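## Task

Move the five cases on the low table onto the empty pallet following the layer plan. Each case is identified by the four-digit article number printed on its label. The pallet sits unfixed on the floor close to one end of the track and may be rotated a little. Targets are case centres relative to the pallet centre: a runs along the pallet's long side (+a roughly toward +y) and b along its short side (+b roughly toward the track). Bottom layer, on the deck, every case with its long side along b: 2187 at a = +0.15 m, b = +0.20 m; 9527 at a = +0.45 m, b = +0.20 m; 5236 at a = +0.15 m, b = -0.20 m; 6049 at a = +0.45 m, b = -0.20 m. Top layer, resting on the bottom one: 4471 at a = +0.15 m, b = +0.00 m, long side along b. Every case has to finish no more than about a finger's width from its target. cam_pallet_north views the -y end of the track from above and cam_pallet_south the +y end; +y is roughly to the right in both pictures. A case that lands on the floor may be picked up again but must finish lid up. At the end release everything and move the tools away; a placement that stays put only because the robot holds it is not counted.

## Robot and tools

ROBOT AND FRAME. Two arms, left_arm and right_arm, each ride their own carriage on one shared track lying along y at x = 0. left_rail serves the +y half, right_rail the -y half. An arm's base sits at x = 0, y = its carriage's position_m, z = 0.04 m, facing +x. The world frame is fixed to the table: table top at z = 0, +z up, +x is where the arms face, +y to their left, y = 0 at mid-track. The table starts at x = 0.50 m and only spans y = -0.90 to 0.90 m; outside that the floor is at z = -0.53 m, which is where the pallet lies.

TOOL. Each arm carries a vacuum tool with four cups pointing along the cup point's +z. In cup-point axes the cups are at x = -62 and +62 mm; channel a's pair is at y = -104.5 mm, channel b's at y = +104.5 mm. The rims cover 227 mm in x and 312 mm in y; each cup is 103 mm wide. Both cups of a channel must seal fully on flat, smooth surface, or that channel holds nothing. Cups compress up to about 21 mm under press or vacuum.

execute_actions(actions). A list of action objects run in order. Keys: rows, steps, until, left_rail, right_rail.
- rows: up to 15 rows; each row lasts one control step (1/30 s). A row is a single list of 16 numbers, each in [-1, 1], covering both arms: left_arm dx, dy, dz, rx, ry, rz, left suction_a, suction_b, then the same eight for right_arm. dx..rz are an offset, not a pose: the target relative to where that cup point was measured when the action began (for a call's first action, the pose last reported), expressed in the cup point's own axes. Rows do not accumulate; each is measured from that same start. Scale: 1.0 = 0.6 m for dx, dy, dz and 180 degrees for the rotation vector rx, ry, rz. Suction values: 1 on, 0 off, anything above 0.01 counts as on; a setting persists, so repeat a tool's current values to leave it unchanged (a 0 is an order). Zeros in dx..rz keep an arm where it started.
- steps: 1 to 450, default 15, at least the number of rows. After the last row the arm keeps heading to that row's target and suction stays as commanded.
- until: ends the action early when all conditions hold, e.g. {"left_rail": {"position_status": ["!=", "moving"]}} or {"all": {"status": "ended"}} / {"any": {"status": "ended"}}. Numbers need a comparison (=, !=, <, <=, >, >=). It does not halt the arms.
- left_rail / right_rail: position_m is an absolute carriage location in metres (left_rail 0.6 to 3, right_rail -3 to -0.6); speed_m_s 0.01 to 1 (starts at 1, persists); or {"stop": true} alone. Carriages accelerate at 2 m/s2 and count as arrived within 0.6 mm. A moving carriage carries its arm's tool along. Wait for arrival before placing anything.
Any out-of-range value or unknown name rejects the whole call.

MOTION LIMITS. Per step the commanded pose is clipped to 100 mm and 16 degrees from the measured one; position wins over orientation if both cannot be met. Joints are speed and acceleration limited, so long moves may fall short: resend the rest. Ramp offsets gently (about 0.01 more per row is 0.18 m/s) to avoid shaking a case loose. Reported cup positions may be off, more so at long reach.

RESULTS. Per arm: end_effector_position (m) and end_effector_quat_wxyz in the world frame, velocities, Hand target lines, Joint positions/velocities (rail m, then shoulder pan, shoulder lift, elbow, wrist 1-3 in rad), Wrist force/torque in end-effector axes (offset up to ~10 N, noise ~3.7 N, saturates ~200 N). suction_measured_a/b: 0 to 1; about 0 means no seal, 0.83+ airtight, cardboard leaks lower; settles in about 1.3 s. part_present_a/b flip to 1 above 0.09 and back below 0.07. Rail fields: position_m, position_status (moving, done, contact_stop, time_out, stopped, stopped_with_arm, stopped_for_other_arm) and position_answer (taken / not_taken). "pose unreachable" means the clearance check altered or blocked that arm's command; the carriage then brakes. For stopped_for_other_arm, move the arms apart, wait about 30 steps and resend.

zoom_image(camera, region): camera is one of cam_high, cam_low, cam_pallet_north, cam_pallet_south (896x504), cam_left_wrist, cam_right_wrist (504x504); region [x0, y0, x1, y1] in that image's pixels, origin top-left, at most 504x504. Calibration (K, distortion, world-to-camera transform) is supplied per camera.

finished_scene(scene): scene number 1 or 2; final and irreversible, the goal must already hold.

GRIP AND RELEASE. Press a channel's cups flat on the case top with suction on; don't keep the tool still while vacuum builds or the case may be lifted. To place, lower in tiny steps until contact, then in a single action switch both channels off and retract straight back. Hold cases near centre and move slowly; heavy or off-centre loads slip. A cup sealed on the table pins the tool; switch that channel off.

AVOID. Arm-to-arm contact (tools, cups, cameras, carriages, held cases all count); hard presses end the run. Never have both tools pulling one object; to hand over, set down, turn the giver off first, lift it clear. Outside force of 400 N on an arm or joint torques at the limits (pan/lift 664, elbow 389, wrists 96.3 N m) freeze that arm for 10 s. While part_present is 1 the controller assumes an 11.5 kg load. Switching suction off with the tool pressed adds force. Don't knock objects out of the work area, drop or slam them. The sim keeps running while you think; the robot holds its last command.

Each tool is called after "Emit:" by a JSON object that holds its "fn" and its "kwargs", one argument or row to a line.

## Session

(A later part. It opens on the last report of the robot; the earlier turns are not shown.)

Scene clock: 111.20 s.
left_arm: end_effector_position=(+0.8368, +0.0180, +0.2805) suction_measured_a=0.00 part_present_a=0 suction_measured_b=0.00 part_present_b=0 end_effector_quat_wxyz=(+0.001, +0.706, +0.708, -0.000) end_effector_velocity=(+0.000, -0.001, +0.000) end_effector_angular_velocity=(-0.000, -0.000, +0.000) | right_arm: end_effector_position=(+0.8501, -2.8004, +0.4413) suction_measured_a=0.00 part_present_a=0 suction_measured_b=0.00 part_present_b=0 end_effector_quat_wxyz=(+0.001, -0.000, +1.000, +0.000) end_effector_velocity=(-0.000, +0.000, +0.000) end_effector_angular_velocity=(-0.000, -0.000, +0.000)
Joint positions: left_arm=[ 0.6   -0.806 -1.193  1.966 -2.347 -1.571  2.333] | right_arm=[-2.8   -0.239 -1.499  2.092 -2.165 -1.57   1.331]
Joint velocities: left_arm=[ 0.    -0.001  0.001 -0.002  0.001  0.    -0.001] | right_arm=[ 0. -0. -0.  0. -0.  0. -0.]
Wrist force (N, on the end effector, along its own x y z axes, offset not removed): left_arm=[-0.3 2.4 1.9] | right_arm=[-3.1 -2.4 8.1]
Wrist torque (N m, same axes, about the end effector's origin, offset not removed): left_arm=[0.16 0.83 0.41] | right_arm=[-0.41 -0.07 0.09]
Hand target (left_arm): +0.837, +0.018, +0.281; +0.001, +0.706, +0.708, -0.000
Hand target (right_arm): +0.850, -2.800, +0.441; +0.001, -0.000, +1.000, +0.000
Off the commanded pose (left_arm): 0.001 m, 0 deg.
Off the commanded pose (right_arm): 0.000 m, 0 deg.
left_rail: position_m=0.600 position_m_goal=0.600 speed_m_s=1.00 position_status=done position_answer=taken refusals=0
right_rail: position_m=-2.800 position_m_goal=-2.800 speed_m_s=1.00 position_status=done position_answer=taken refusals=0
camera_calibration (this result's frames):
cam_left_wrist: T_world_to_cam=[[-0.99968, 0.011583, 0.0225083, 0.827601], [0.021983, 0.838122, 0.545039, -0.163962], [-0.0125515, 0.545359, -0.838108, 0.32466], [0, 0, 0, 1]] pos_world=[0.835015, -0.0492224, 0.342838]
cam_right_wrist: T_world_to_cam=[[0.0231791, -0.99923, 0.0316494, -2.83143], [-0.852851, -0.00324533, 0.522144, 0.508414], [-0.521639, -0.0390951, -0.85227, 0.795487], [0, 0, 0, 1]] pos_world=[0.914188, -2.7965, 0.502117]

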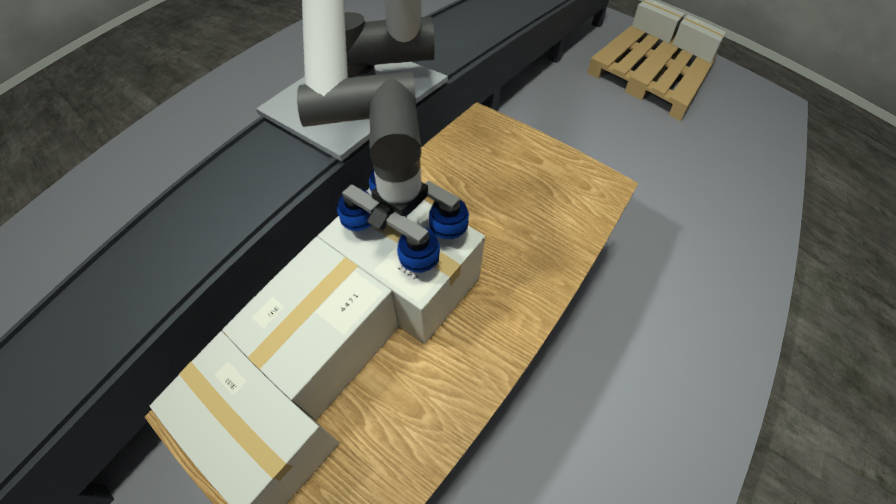

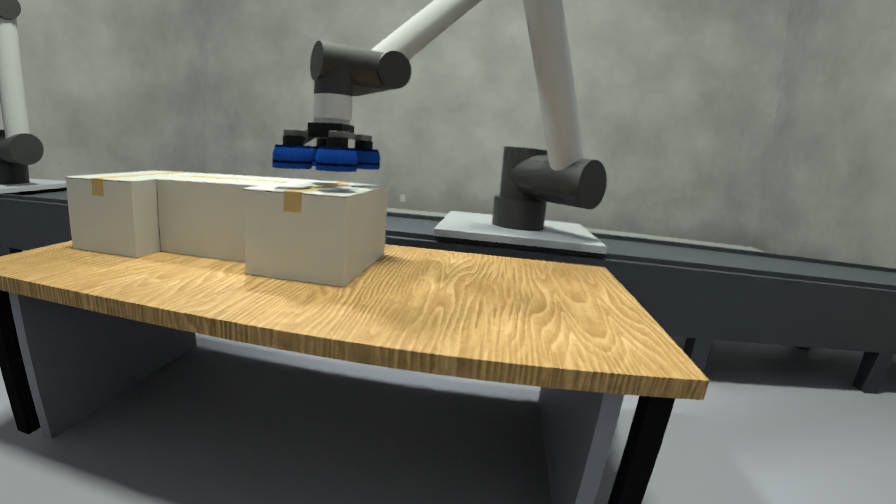

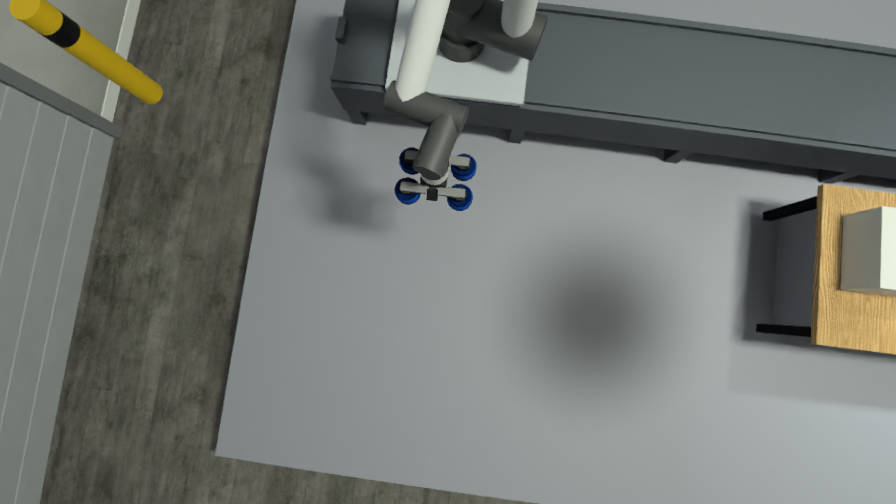

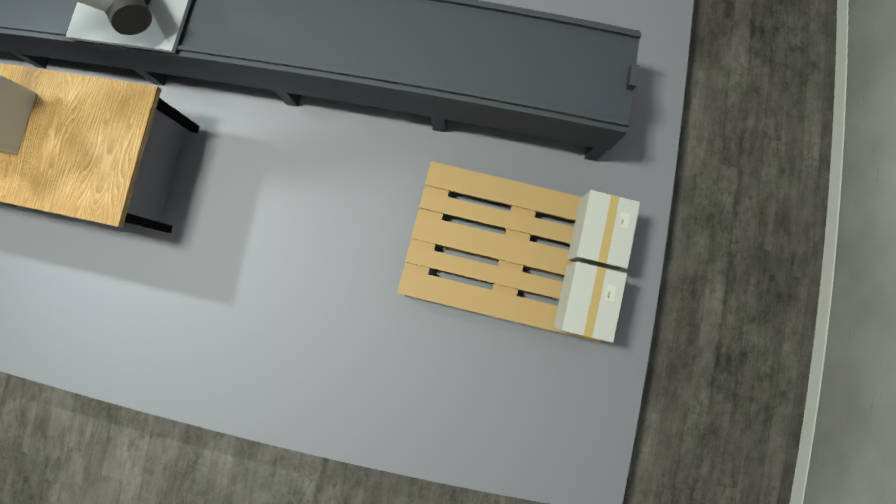

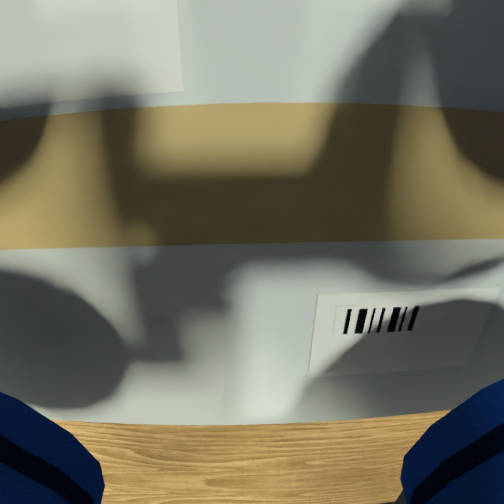

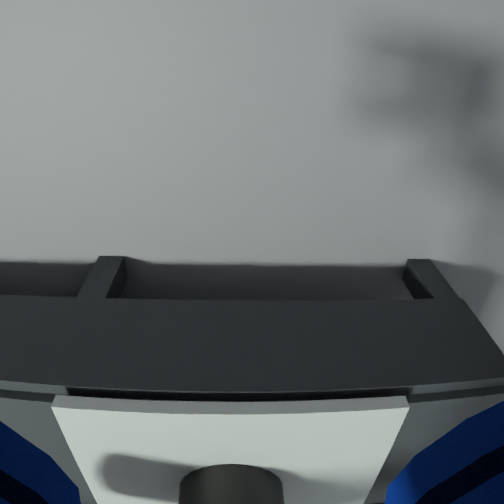

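Emit:
{"fn": "execute_actions", "kwargs": {
  "actions": [
    {"rows":[[-0.013,0,0.01,0,0,0,0,0,0,0,0,0,0,0,0,0],[-0.026,0,0.025,0,0,0,0,0,0,0,0,0,0,0,0,0],[-0.026,0,0.04,0,0,0,0,0,0,0,0,0,0,0,0,0],[-0.026,0,0.055,0,0,0,0,0,0,0,0,0,0,0,0,0],[-0.026,0,0.067,0,0,0,0,0,0,0,0,0,0,0,0,0],[-0.026,0,0.078,0,0,0,0,0,0,0,0,0,0,0,0,0],[-0.026,0,0.088,0,0,0,0,0,0,0,0,0,0,0,0,0],[-0.026,0,0.098,0,0,0,0,0,0,0,0,0,0,0,0,0]],"steps":18},
    {"rows":[[0,0,0,0,0,0,1,1,0,0,0,0,0,0,0,0]],"steps":22},
    {"rows":[[0,0,-0.01,0,0,0,1,1,0,0,0,0,0,0,0,0],[0,0,-0.02,0,0,0,1,1,0,0,0,0,0,0,0,0],[0,0,-0.035,0,0,0,1,1,0,0,0,0,0,0,0,0],[0,0,-0.05,0,0,0,1,1,0,0,0,0,0,0,0,0],[0,0,-0.07,0,0,0,1,1,0,0,0,0,0,0,0,0]],"steps":14},
    {"left_rail":{"position_m":2.7},"rows":[[0.01,0,0,0,0,0,1,1,0,0,0,0,0,0,0,0],[0.03,0,0,0,0,0,1,1,0,0,0,0,0,0,0,0],[0.06,0,0,0,0,0,1,1,0,0,0,0,0,0,0,0],[0.1,0,0,0,0,0,1,1,0,0,0,0,0,0,0,0],[0.9,-0.09,0,0,0,0,1,1,0,0,0,0,0,0,0,0]],"steps":42},
    {"rows":[[0.87,0,0.69,0,0,0.0133,1,1,0,0,0,0,0,0,0,0]],"steps":50}
  ]
}}

Scene clock: 133.17 s.
left_arm: end_effector_position=(+0.7818, +3.1645, -0.1518) suction_measured_a=0.93 part_present_a=1 suction_measured_b=0.93 part_present_b=1 end_effector_quat_wxyz=(+0.001, +0.721, +0.693, +0.001) end_effector_velocity=(+0.002, +0.003, -0.002) end_effector_angular_velocity=(+0.000, -0.000, -0.000) | right_arm: end_effector_position=(+0.8501, -2.8004, +0.4413) suction_measured_a=0.00 part_present_a=0 suction_measured_b=0.00 part_present_b=0 end_effector_quat_wxyz=(+0.001, -0.000, +1.000, +0.000) end_effector_velocity=(-0.000, +0.000, +0.000) end_effector_angular_velocity=(-0.000, -0.000, -0.000)
Joint positions: left_arm=[ 2.7    0.313 -0.742  2.187 -3.018 -1.572  3.494] | right_arm=[-2.8   -0.239 -1.499  2.092 -2.165 -1.57   1.331]
Joint velocities: left_arm=[ 0.     0.002  0.003 -0.004  0.001 -0.     0.002] | right_arm=[ 0.  0. -0.  0. -0.  0.  0.]
Wrist force (N, on the end effector, along its own x y z axes, offset not removed): left_arm=[-1.0 3.8 -31.8] | right_arm=[4.2 -1.3 9.2]
Wrist torque (N m, same axes, about the end effector's origin, offset not removed): left_arm=[1.90 0.46 0.40] | right_arm=[-0.12 -0.56 0.26]
Hand target (left_arm): +0.782, +3.165, -0.152; +0.001, +0.721, +0.693, +0.001
Hand target (right_arm): +0.850, -2.800, +0.441; +0.001, -0.000, +1.000, +0.000
Off the commanded pose (left_arm): 0.001 m, 0 deg.
Off the commanded pose (right_arm): 0.000 m, 0 deg.
left_rail: position_m=2.700 position_m_goal=2.700 speed_m_s=1.00 position_status=done position_answer=taken refusals=0
right_rail: position_m=-2.800 position_m_goal=-2.800 speed_m_s=1.00 position_status=done position_answer=taken refusals=0
camera_calibration (this result's frames):
cam_left_wrist: T_world_to_cam=[[-0.998355, 0.0531591, 0.0214974, 0.613111], [0.056254, 0.835325, 0.54687, -2.58194], [0.0111138, 0.54718, -0.836941, -1.77837], [0, 0, 0, 1]] pos_world=[0.777111, 3.09726, -0.0895888]
cam_right_wrist: T_world_to_cam=[[0.0231793, -0.99923, 0.0316492, -2.83143], [-0.852851, -0.00324557, 0.522144, 0.508413], [-0.521639, -0.039095, -0.85227, 0.795487], [0, 0, 0, 1]] pos_world=[0.914188, -2.7965, 0.502117]

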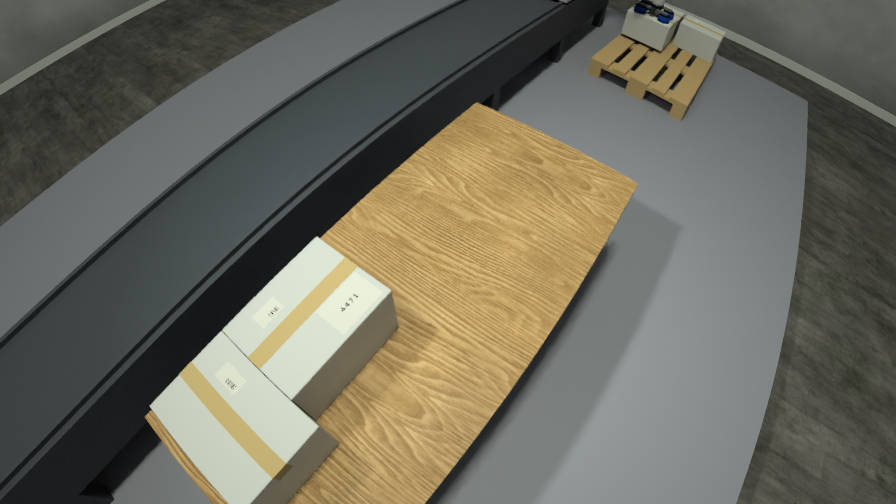

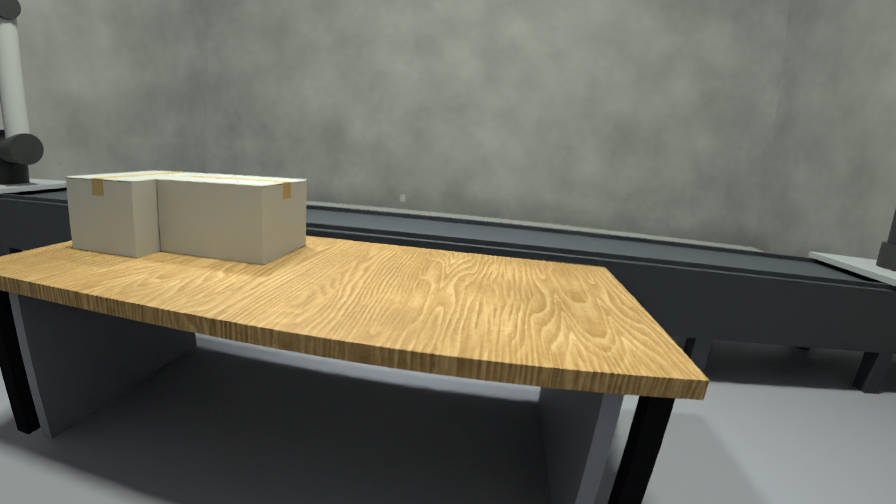

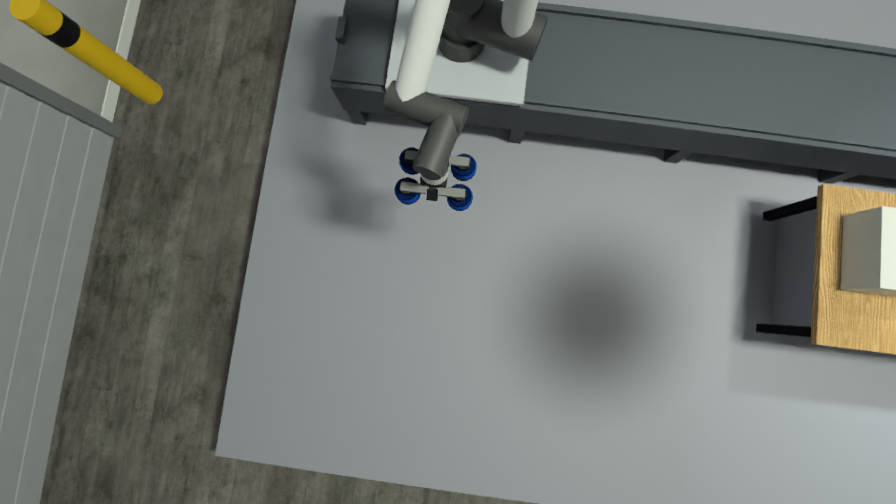

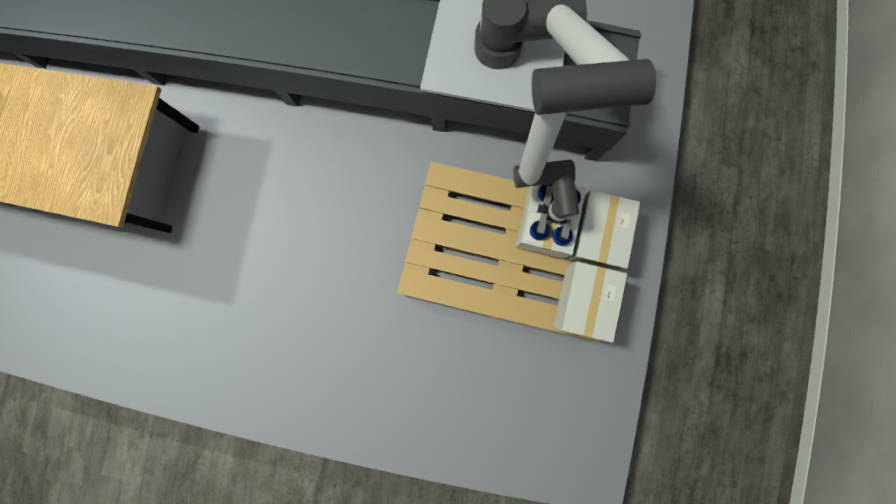

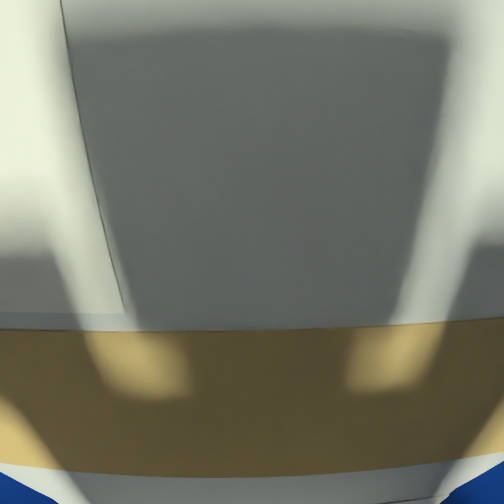

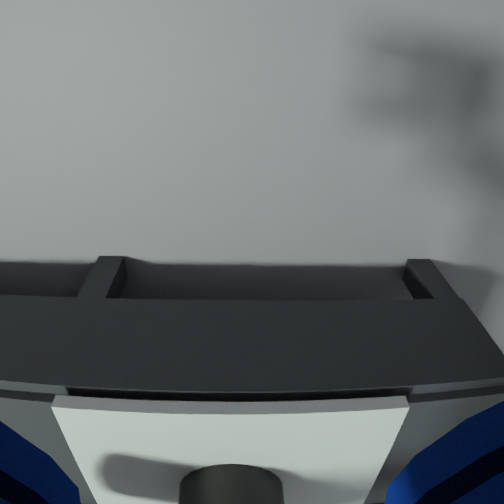

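Emit:
{"fn": "execute_actions", "kwargs": {
  "actions": [
    {"rows":[[0.006,0,0.005,0,0,0,1,1,0,0,0,0,0,0,0,0],[0.012,0,0.01,0,0,0,1,1,0,0,0,0,0,0,0,0],[0.0175,-0.002,0.016,0,0,0,1,1,0,0,0,0,0,0,0,0],[0.0175,-0.002,0.022,0,0,0,1,1,0,0,0,0,0,0,0,0],[0.0175,-0.002,0.028,0,0,0,1,1,0,0,0,0,0,0,0,0],[0.0175,-0.002,0.033,0,0,0,1,1,0,0,0,0,0,0,0,0],[0.0175,-0.002,0.038,0,0,0,1,1,0,0,0,0,0,0,0,0],[0.0175,-0.002,0.042,0,0,0,1,1,0,0,0,0,0,0,0,0]],"steps":17},
    {"rows":[[0,0,-0.002,0,0,0,0,0,0,0,0,0,0,0,0,0],[0,0,-0.005,0,0,0,0,0,0,0,0,0,0,0,0,0],[0,0,-0.009,0,0,0,0,0,0,0,0,0,0,0,0,0],[0,0,-0.013,0,0,0,0,0,0,0,0,0,0,0,0,0],[0,0,-0.018,0,0,0,0,0,0,0,0,0,0,0,0,0],[0,0,-0.024,0,0,0,0,0,0,0,0,0,0,0,0,0],[0,0,-0.03,0,0,0,0,0,0,0,0,0,0,0,0,0],[0,0,-0.04,0,0,0,0,0,0,0,0,0,0,0,0,0],[0,0,-0.05,0,0,0,0,0,0,0,0,0,0,0,0,0],[0,0,-0.065,0,0,0,0,0,0,0,0,0,0,0,0,0],[0,0,-0.083,0,0,0,0,0,0,0,0,0,0,0,0,0]],"steps":20},
    {"left_rail":{"position_m":0.6},"rows":[[-0.95,0.133,-0.68,0,0,-0.0133,0,0,0,0,0,0,0,0,0,0]],"steps":45},
    {"rows":[[-0.96,0,0,0,0,0,0,0,0,0,0,0,0,0,0,0]],"steps":38},
    {"rows":[[-0.96,0,0,0,0,0,0,0,0,0,0,0,0,0,0,0]],"steps":46}
  ]
}}

Emit:
{"fn": "zoom_image", "kwargs": {
  "camera": "cam_pallet_south",
  "region": [480, 160, 620, 300]
}}

Scene clock: 153.97 s.
left_arm: end_effector_position=(+0.8357, -0.6449, +0.2813) suction_measured_a=0.00 part_present_a=0 suction_measured_b=0.00 part_present_b=0 end_effector_quat_wxyz=(+0.003, +0.706, +0.708, -0.000) end_effector_velocity=(+0.001, -0.003, +0.000) end_effector_angular_velocity=(+0.001, +0.001, -0.000) | right_arm: end_effector_position=(+0.8501, -2.8004, +0.4413) suction_measured_a=0.00 part_present_a=0 suction_measured_b=0.00 part_present_b=0 end_effector_quat_wxyz=(+0.001, -0.000, +1.000, +0.000) end_effector_velocity=(-0.000, +0.000, +0.000) end_effector_angular_velocity=(+0.000, -0.000, +0.000)
Joint positions: left_arm=[ 0.6   -1.114 -0.717  1.102 -1.961 -1.57   2.025] | right_arm=[-2.8   -0.239 -1.499  2.092 -2.165 -1.57   1.331]
Joint velocities: left_arm=[ 0.    -0.     0.004 -0.009  0.006 -0.001 -0.   ] | right_arm=[ 0.  0. -0.  0. -0.  0. -0.]
Wrist force (N, on the end effector, along its own x y z axes, offset not removed): left_arm=[0.5 2.2 1.2] | right_arm=[3.6 -5.4 2.6]
Wrist torque (N m, same axes, about the end effector's origin, offset not removed): left_arm=[0.09 0.62 0.55] | right_arm=[-0.82 -0.81 0.15]
Hand target (left_arm): +0.836, -0.645, +0.281; +0.003, +0.706, +0.708, -0.000
Hand target (right_arm): +0.850, -2.800, +0.441; +0.001, -0.000, +1.000, +0.000
Off the commanded pose (left_arm): 0.002 m, 0 deg.
Off the commanded pose (right_arm): 0.000 m, 0 deg.
left_rail: position_m=0.600 position_m_goal=0.600 speed_m_s=1.00 position_status=done position_answer=taken refusals=0
right_rail: position_m=-2.800 position_m_goal=-2.800 speed_m_s=1.00 position_status=done position_answer=taken refusals=0
camera_calibration (this result's frames):
cam_left_wrist: T_world_to_cam=[[-0.999711, 0.0123899, 0.0206211, 0.835202], [0.0216077, 0.839278, 0.543274, 0.39283], [-0.0105757, 0.543562, -0.839302, 0.68433], [0, 0, 0, 1]] pos_world=[0.833709, -0.712017, 0.343723]
cam_right_wrist: T_world_to_cam=[[0.0231797, -0.99923, 0.0316494, -2.83143], [-0.852851, -0.00324582, 0.522144, 0.508413], [-0.521639, -0.0390954, -0.85227, 0.795486], [0, 0, 0, 1]] pos_world=[0.914188, -2.7965, 0.502117]

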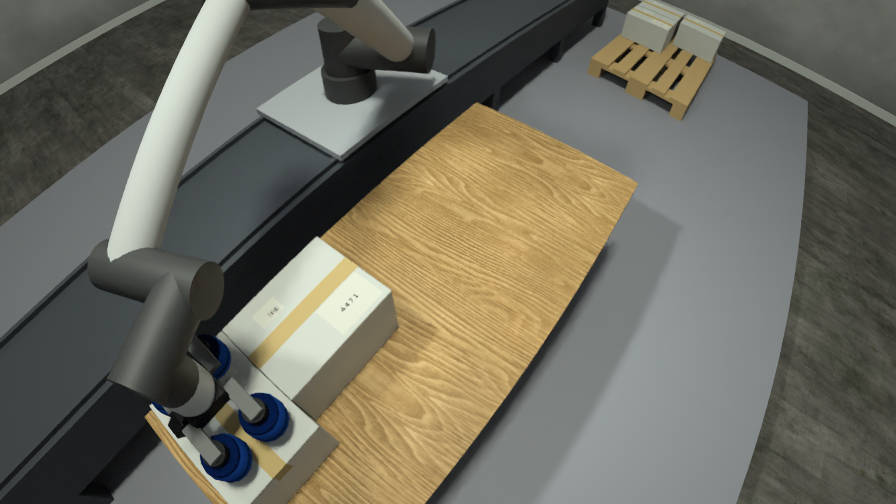

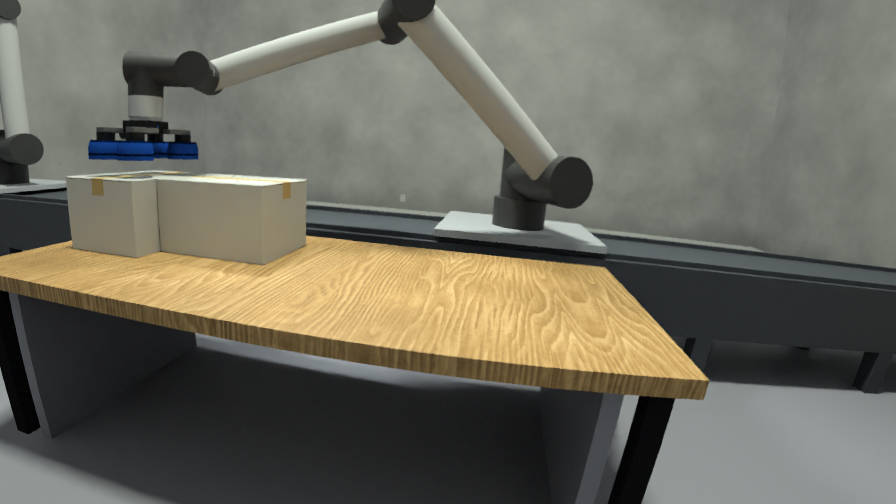

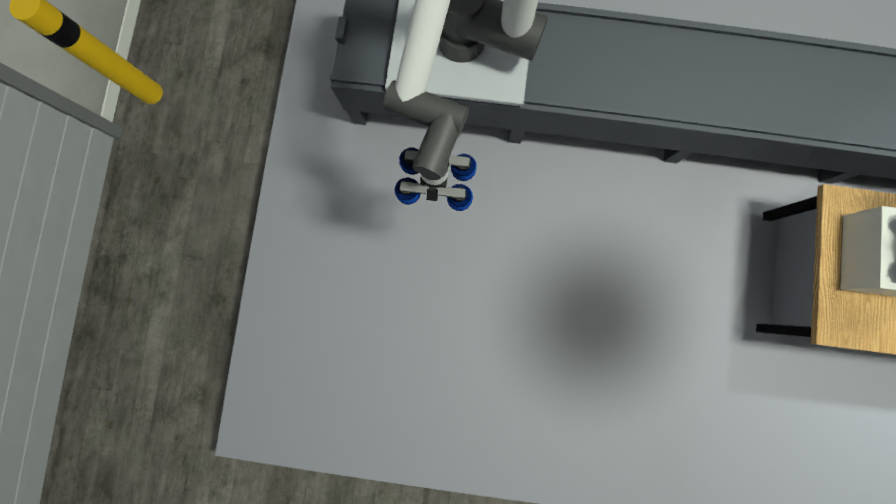

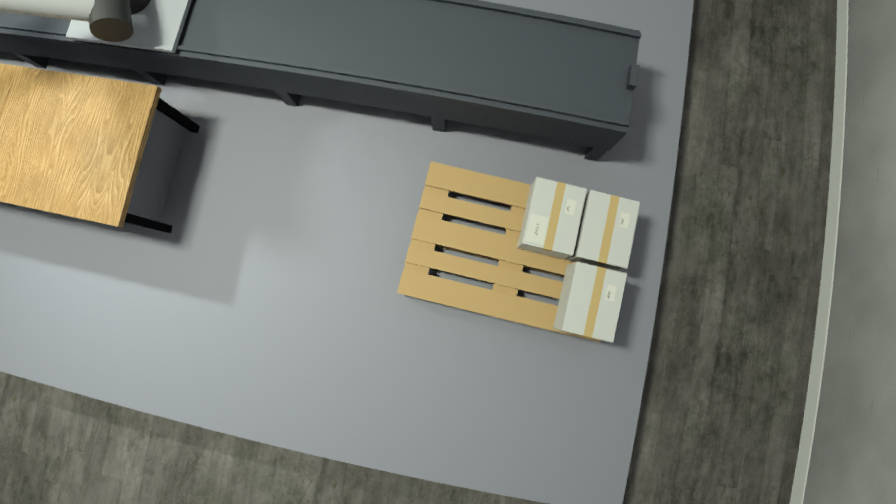

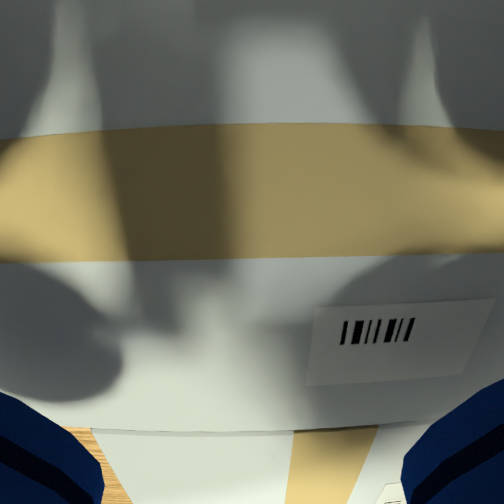

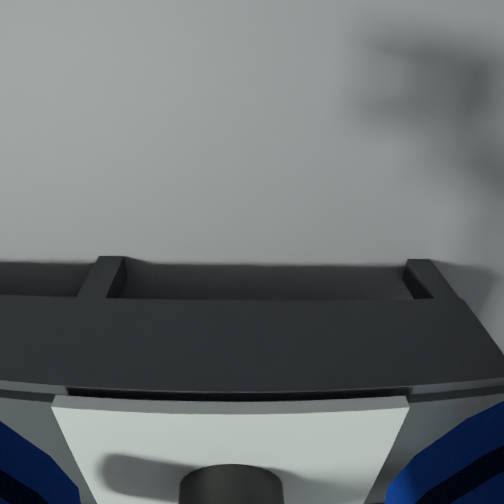

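Region (480, 160, 620, 300) of cam_pallet_south's 896x504 image, scaled by 3.600, with more detail than that image has.

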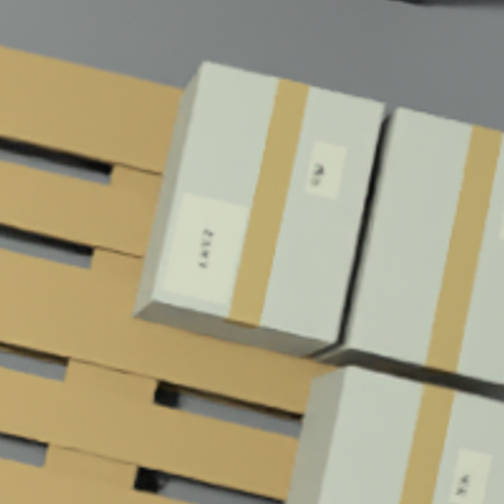

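Emit:
{"fn": "execute_actions", "kwargs": {
  "actions": [
    {"rows":[[-0.008,0,0.01,0.001,0.001,0,0,0,0,0,0,0,0,0,0,0],[-0.015,0,0.025,0.001,0.001,0,0,0,0,0,0,0,0,0,0,0],[-0.015,0,0.04,0.001,0.001,0,0,0,0,0,0,0,0,0,0,0],[-0.015,0,0.055,0.001,0.001,0,0,0,0,0,0,0,0,0,0,0],[-0.015,0,0.067,0.001,0.001,0,0,0,0,0,0,0,0,0,0,0],[-0.015,0,0.078,0.001,0.001,0,0,0,0,0,0,0,0,0,0,0],[-0.015,0,0.09,0.001,0.001,0,0,0,0,0,0,0,0,0,0,0],[-0.015,0,0.101,0.001,0.001,0,0,0,0,0,0,0,0,0,0,0]],"steps":19},
    {"rows":[[0,0,0,0,0,0,1,1,0,0,0,0,0,0,0,0]],"steps":24},
    {"rows":[[-0.005,0,-0.01,0,0,0,1,1,0,0,0,0,0,0,0,0],[-0.01,0,-0.02,0,0,0,1,1,0,0,0,0,0,0,0,0],[-0.02,0,-0.035,0,0,0,1,1,0,0,0,0,0,0,0,0],[-0.025,0,-0.05,0,0,0,1,1,0,0,0,0,0,0,0,0],[-0.025,0,-0.07,0,0,0,1,1,0,0,0,0,0,0,0,0],[-0.025,0,-0.1,0,0,0,1,1,0,0,0,0,0,0,0,0],[-0.025,0,-0.14,0,0,0,1,1,0,0,0,0,0,0,0,0],[-0.025,0,-0.45,0,0,0,1,1,0,0,0,0,0,0,0,0]],"steps":32},
    {"left_rail":{"position_m":3.0},"rows":[[0.01,0,0,0,0,0,1,1,0,0,0,0,0,0,0,0],[0.03,0,0,0,0,0,1,1,0,0,0,0,0,0,0,0],[0.06,0.01,0,0,0,0,1,1,0,0,0,0,0,0,0,0],[0.1,0.02,0,0,0,0,1,1,0,0,0,0,0,0,0,0],[0.8,0.2,0,0,0,0,1,1,0,0,0,0,0,0,0,0]],"steps":40},
    {"rows":[[0.8,0.2,0.32,0,0,0,1,1,0,0,0,0,0,0,0,0]],"steps":36},
    {"rows":[[0.765,0.18,0.33,0,0,0.013,1,1,0,0,0,0,0,0,0,0]],"steps":38}
  ]
}}

Scene clock: 172.60 s.
left_arm: end_effector_position=(+1.1826, +3.1486, +0.1028) suction_measured_a=0.93 part_present_a=1 suction_measured_b=0.93 part_present_b=1 end_effector_quat_wxyz=(+0.000, +0.721, +0.693, +0.001) end_effector_velocity=(+0.004, +0.005, -0.002) end_effector_angular_velocity=(+0.000, +0.000, -0.001) | right_arm: end_effector_position=(+0.8501, -2.8004, +0.4413) suction_measured_a=0.00 part_present_a=0 suction_measured_b=0.00 part_present_b=0 end_effector_quat_wxyz=(+0.001, -0.000, +1.000, +0.000) end_effector_velocity=(+0.000, -0.000, -0.000) end_effector_angular_velocity=(+0.000, +0.000, -0.000)
Joint positions: left_arm=[ 3.    -0.045 -0.89   1.755 -2.438 -1.57   3.136] | right_arm=[-2.8   -0.239 -1.499  2.092 -2.165 -1.57   1.331]
Joint velocities: left_arm=[ 0.     0.004  0.005 -0.007  0.002 -0.     0.005] | right_arm=[ 0. -0.  0. -0. -0. -0. -0.]
Wrist force (N, on the end effector, along its own x y z axes, offset not removed): left_arm=[3.8 3.3 -27.6] | right_arm=[1.6 -1.0 11.5]
Wrist torque (N m, same axes, about the end effector's origin, offset not removed): left_arm=[2.33 1.16 0.39] | right_arm=[-0.17 -0.52 0.09]
Hand target (left_arm): +1.183, +3.149, +0.103; +0.000, +0.721, +0.693, +0.001
Hand target (right_arm): +0.850, -2.800, +0.441; +0.001, -0.000, +1.000, +0.000
Off the commanded pose (left_arm): 0.000 m, 0 deg.
Off the commanded pose (right_arm): 0.000 m, 0 deg.
left_rail: position_m=3.000 position_m_goal=3.000 speed_m_s=1.00 position_status=done position_answer=taken refusals=0
right_rail: position_m=-2.800 position_m_goal=-2.800 speed_m_s=1.00 position_status=done position_answer=taken refusals=0
camera_calibration (this result's frames):
cam_left_wrist: T_world_to_cam=[[-0.998357, 0.0527885, 0.0222745, 1.00974], [0.0563619, 0.834937, 0.547452, -2.72946], [0.0103013, 0.547808, -0.836541, -1.56215], [0, 0, 0, 1]] pos_world=[1.17801, 3.08138, 0.16495]
cam_right_wrist: T_world_to_cam=[[0.0231798, -0.99923, 0.0316493, -2.83143], [-0.852851, -0.00324597, 0.522144, 0.508412], [-0.521639, -0.0390953, -0.85227, 0.795486], [0, 0, 0, 1]] pos_world=[0.914188, -2.7965, 0.502117]

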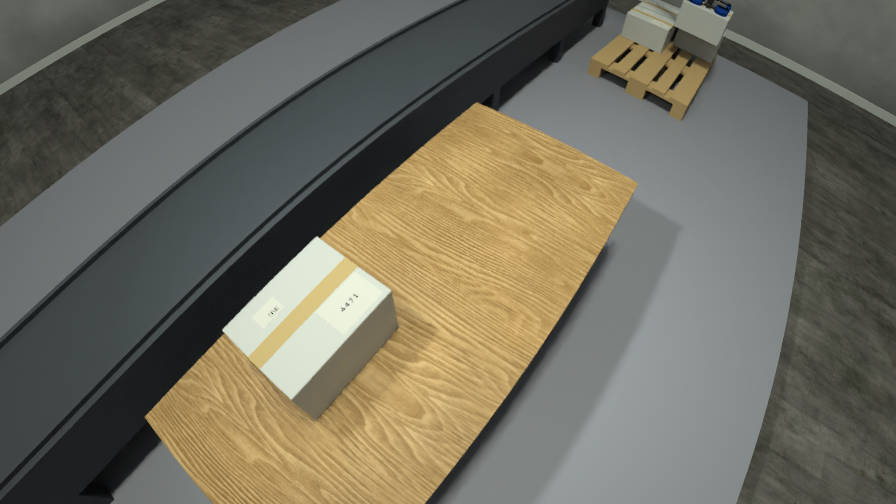

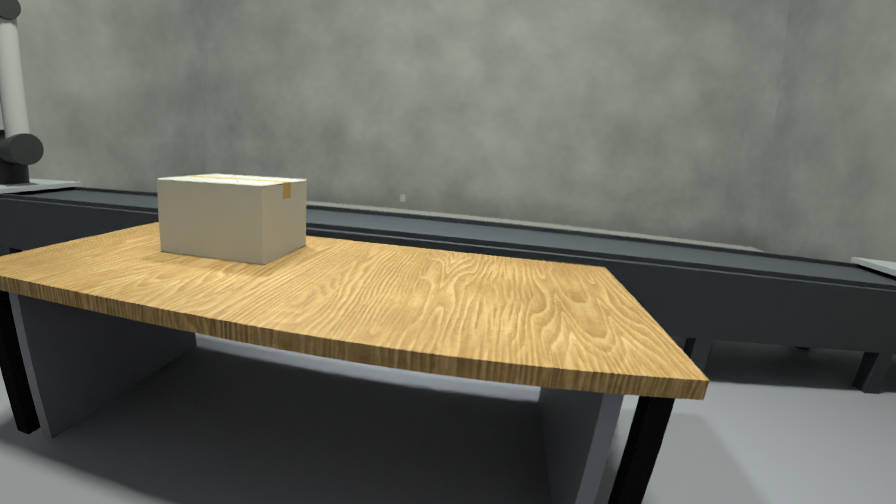

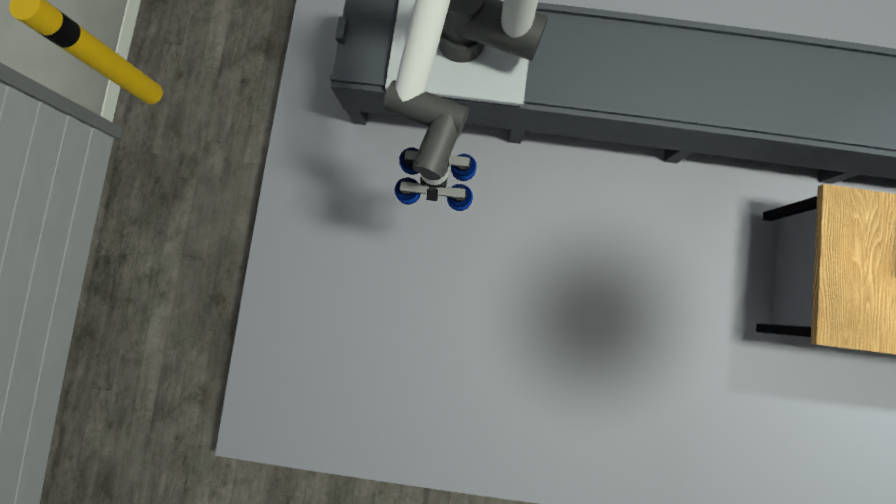

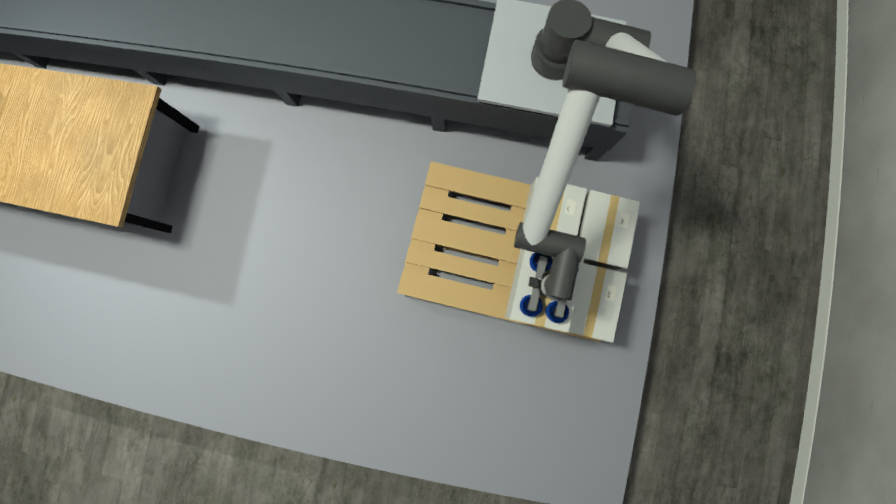

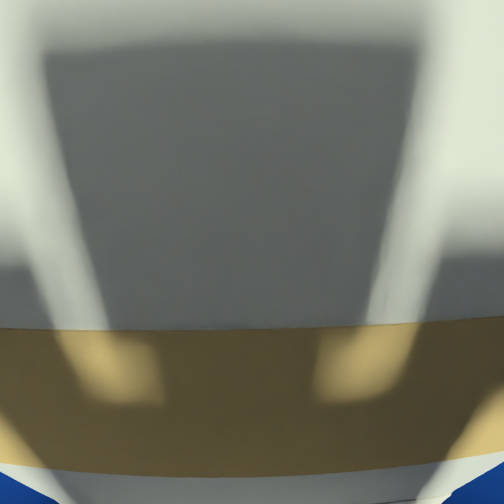

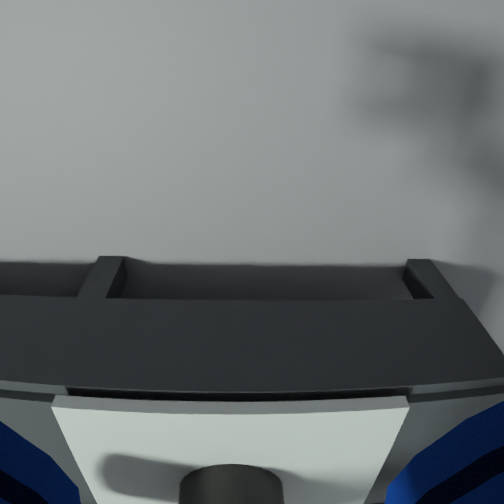

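Emit:
{"fn": "execute_actions", "kwargs": {
  "actions": [
    {"rows":[[0,0,0.03,0,0,0,1,1,0,0,0,0,0,0,0,0],[0,0,0.06,0,0,0,1,1,0,0,0,0,0,0,0,0],[0,0,0.1,0,0,0,1,1,0,0,0,0,0,0,0,0],[0.017,-0.006,0.432,0,0,0,1,1,0,0,0,0,0,0,0,0]],"steps":30},
    {"rows":[[0,0,0.005,0,0,0,1,1,0,0,0,0,0,0,0,0],[0,0,0.01,0,0,0,1,1,0,0,0,0,0,0,0,0],[0,0,0.015,0,0,0,1,1,0,0,0,0,0,0,0,0],[0,0,0.02,0,0,0,1,1,0,0,0,0,0,0,0,0],[0,0,0.025,0,0,0,1,1,0,0,0,0,0,0,0,0],[0,0,0.03,0,0,0,1,1,0,0,0,0,0,0,0,0],[0,0,0.035,0,0,0,1,1,0,0,0,0,0,0,0,0]],"steps":16},
    {"rows":[[0,0,-0.002,0,0,0,0,0,0,0,0,0,0,0,0,0],[0,0,-0.005,0,0,0,0,0,0,0,0,0,0,0,0,0],[0,0,-0.009,0,0,0,0,0,0,0,0,0,0,0,0,0],[0,0,-0.013,0,0,0,0,0,0,0,0,0,0,0,0,0],[0,0,-0.018,0,0,0,0,0,0,0,0,0,0,0,0,0],[0,0,-0.024,0,0,0,0,0,0,0,0,0,0,0,0,0],[0,0,-0.03,0,0,0,0,0,0,0,0,0,0,0,0,0],[0,0,-0.04,0,0,0,0,0,0,0,0,0,0,0,0,0],[0,0,-0.05,0,0,0,0,0,0,0,0,0,0,0,0,0],[0,0,-0.065,0,0,0,0,0,0,0,0,0,0,0,0,0],[0,0,-0.083,0,0,0,0,0,0,0,0,0,0,0,0,0]],"steps":20},
    {"left_rail":{"position_m":0.6},"rows":[[-0.9,-0.3,-0.68,0,0,-0.0133,0,0,0,0,0,0,0,0,0,0]],"steps":48},
    {"rows":[[-0.925,-0.333,0,0,0,-0.5,0,0,0,0,0,0,0,0,0,0]],"steps":56}
  ]
}}

Emit:
{"fn": "zoom_image", "kwargs": {
  "camera": "cam_pallet_south",
  "region": [480, 220, 640, 360]
}}

Scene clock: 193.63 s.
left_arm: end_effector_position=(+0.7785, -0.3293, +0.2789) suction_measured_a=0.00 part_present_a=0 suction_measured_b=0.00 part_present_b=0 end_effector_quat_wxyz=(+0.000, -0.001, +1.000, -0.001) end_effector_velocity=(-0.000, -0.000, -0.000) end_effector_angular_velocity=(+0.000, +0.000, +0.001) | right_arm: end_effector_position=(+0.8501, -2.8004, +0.4413) suction_measured_a=0.00 part_present_a=0 suction_measured_b=0.00 part_present_b=0 end_effector_quat_wxyz=(+0.001, -0.000, +1.000, +0.000) end_effector_velocity=(-0.000, +0.000, +0.000) end_effector_angular_velocity=(-0.000, -0.000, +0.000)
Joint positions: left_arm=[ 0.6   -1.04  -1.014  1.664 -2.222 -1.571  0.528] | right_arm=[-2.8   -0.239 -1.499  2.092 -2.165 -1.57   1.331]
Joint velocities: left_arm=[ 0.    -0.     0.    -0.     0.     0.    -0.001] | right_arm=[ 0.  0. -0.  0.  0. -0. -0.]
Wrist force (N, on the end effector, along its own x y z axes, offset not removed): left_arm=[0.2 1.8 3.1] | right_arm=[5.1 -0.2 3.6]
Wrist torque (N m, same axes, about the end effector's origin, offset not removed): left_arm=[-0.06 0.66 0.49] | right_arm=[-0.21 -1.06 0.24]
Hand target (left_arm): +0.779, -0.329, +0.279; +0.000, -0.001, +1.000, -0.001
Hand target (right_arm): +0.850, -2.800, +0.441; +0.001, -0.000, +1.000, +0.000
Off the commanded pose (left_arm): 0.001 m, 0 deg.
Off the commanded pose (right_arm): 0.000 m, 0 deg.
left_rail: position_m=0.600 position_m_goal=0.600 speed_m_s=1.00 position_status=done position_answer=taken refusals=0
right_rail: position_m=-2.800 position_m_goal=-2.800 speed_m_s=1.00 position_status=done position_answer=taken refusals=0
camera_calibration (this result's frames):
cam_left_wrist: T_world_to_cam=[[-0.0111721, -0.999615, 0.0253794, -0.329923], [-0.837193, 0.0232298, 0.546414, 0.529438], [-0.546794, -0.0151428, -0.83713, 0.743037], [0, 0, 0, 1]] pos_world=[0.845844, -0.330843, 0.3411]
cam_right_wrist: T_world_to_cam=[[0.0231798, -0.99923, 0.0316492, -2.83143], [-0.852851, -0.00324593, 0.522144, 0.508412], [-0.521639, -0.0390952, -0.85227, 0.795486], [0, 0, 0, 1]] pos_world=[0.914188, -2.7965, 0.502117]

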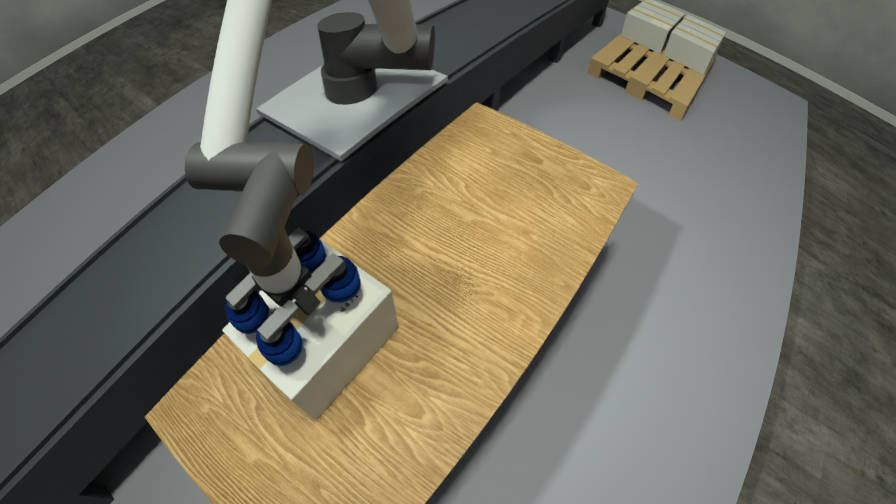

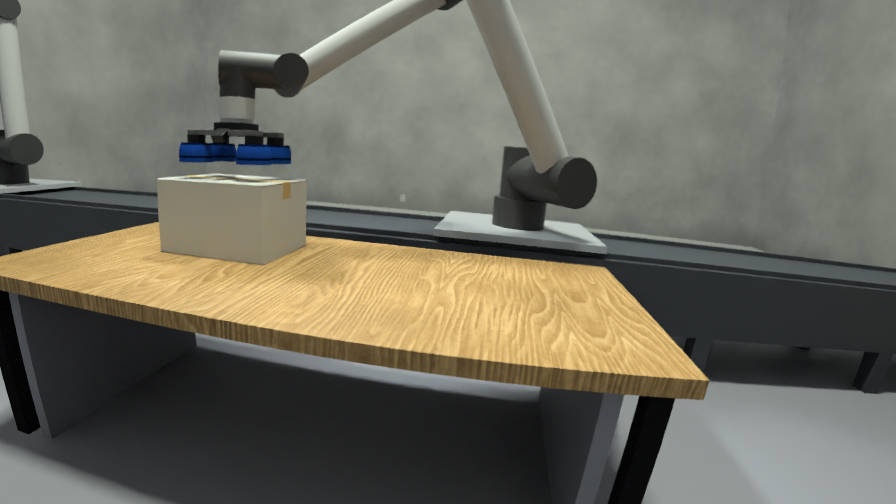

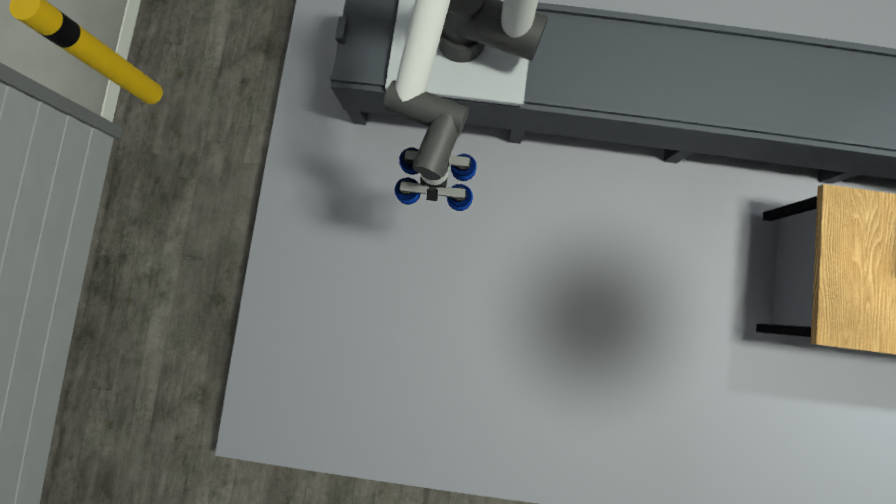

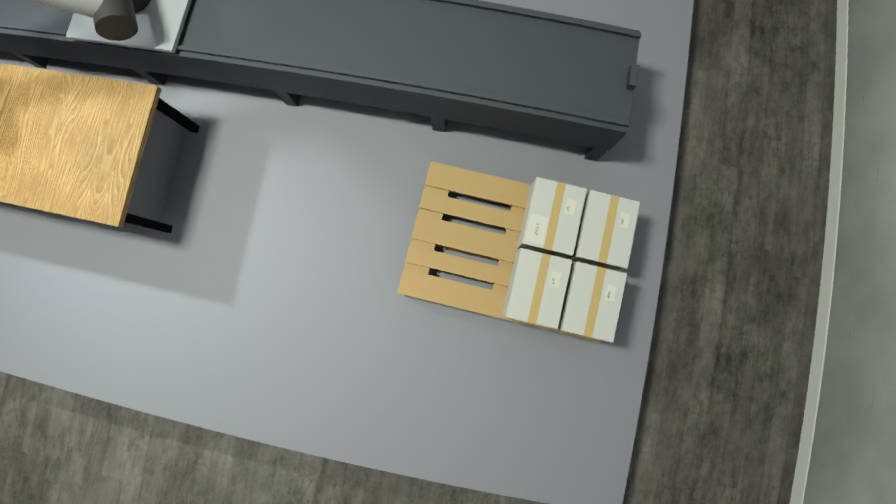

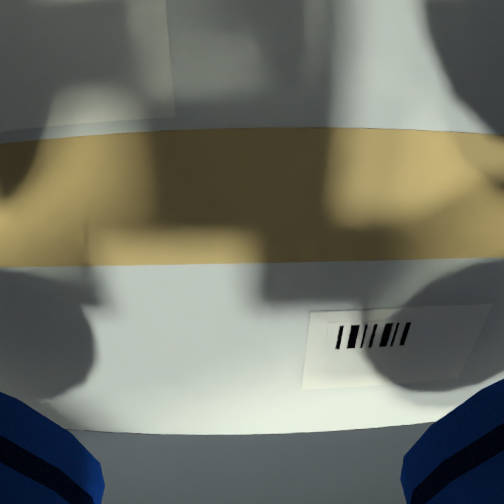

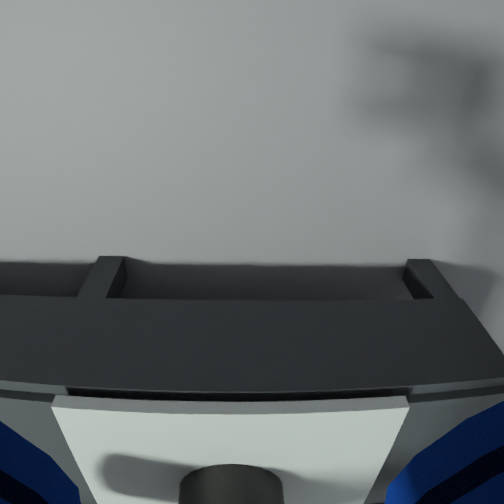

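Region (480, 220, 640, 360) of cam_pallet_south's 896x504 image, scaled by 3.150, with more detail than that image has; it fills the top 441 rows of this view, and the rest is white.

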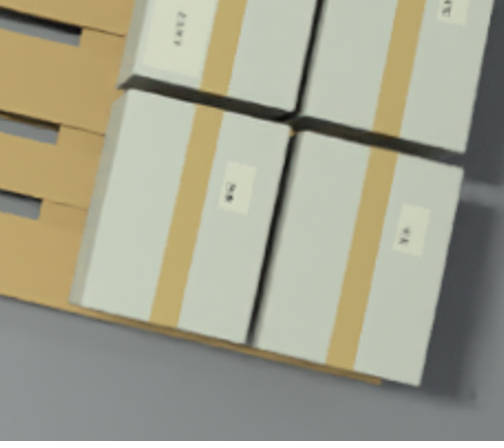

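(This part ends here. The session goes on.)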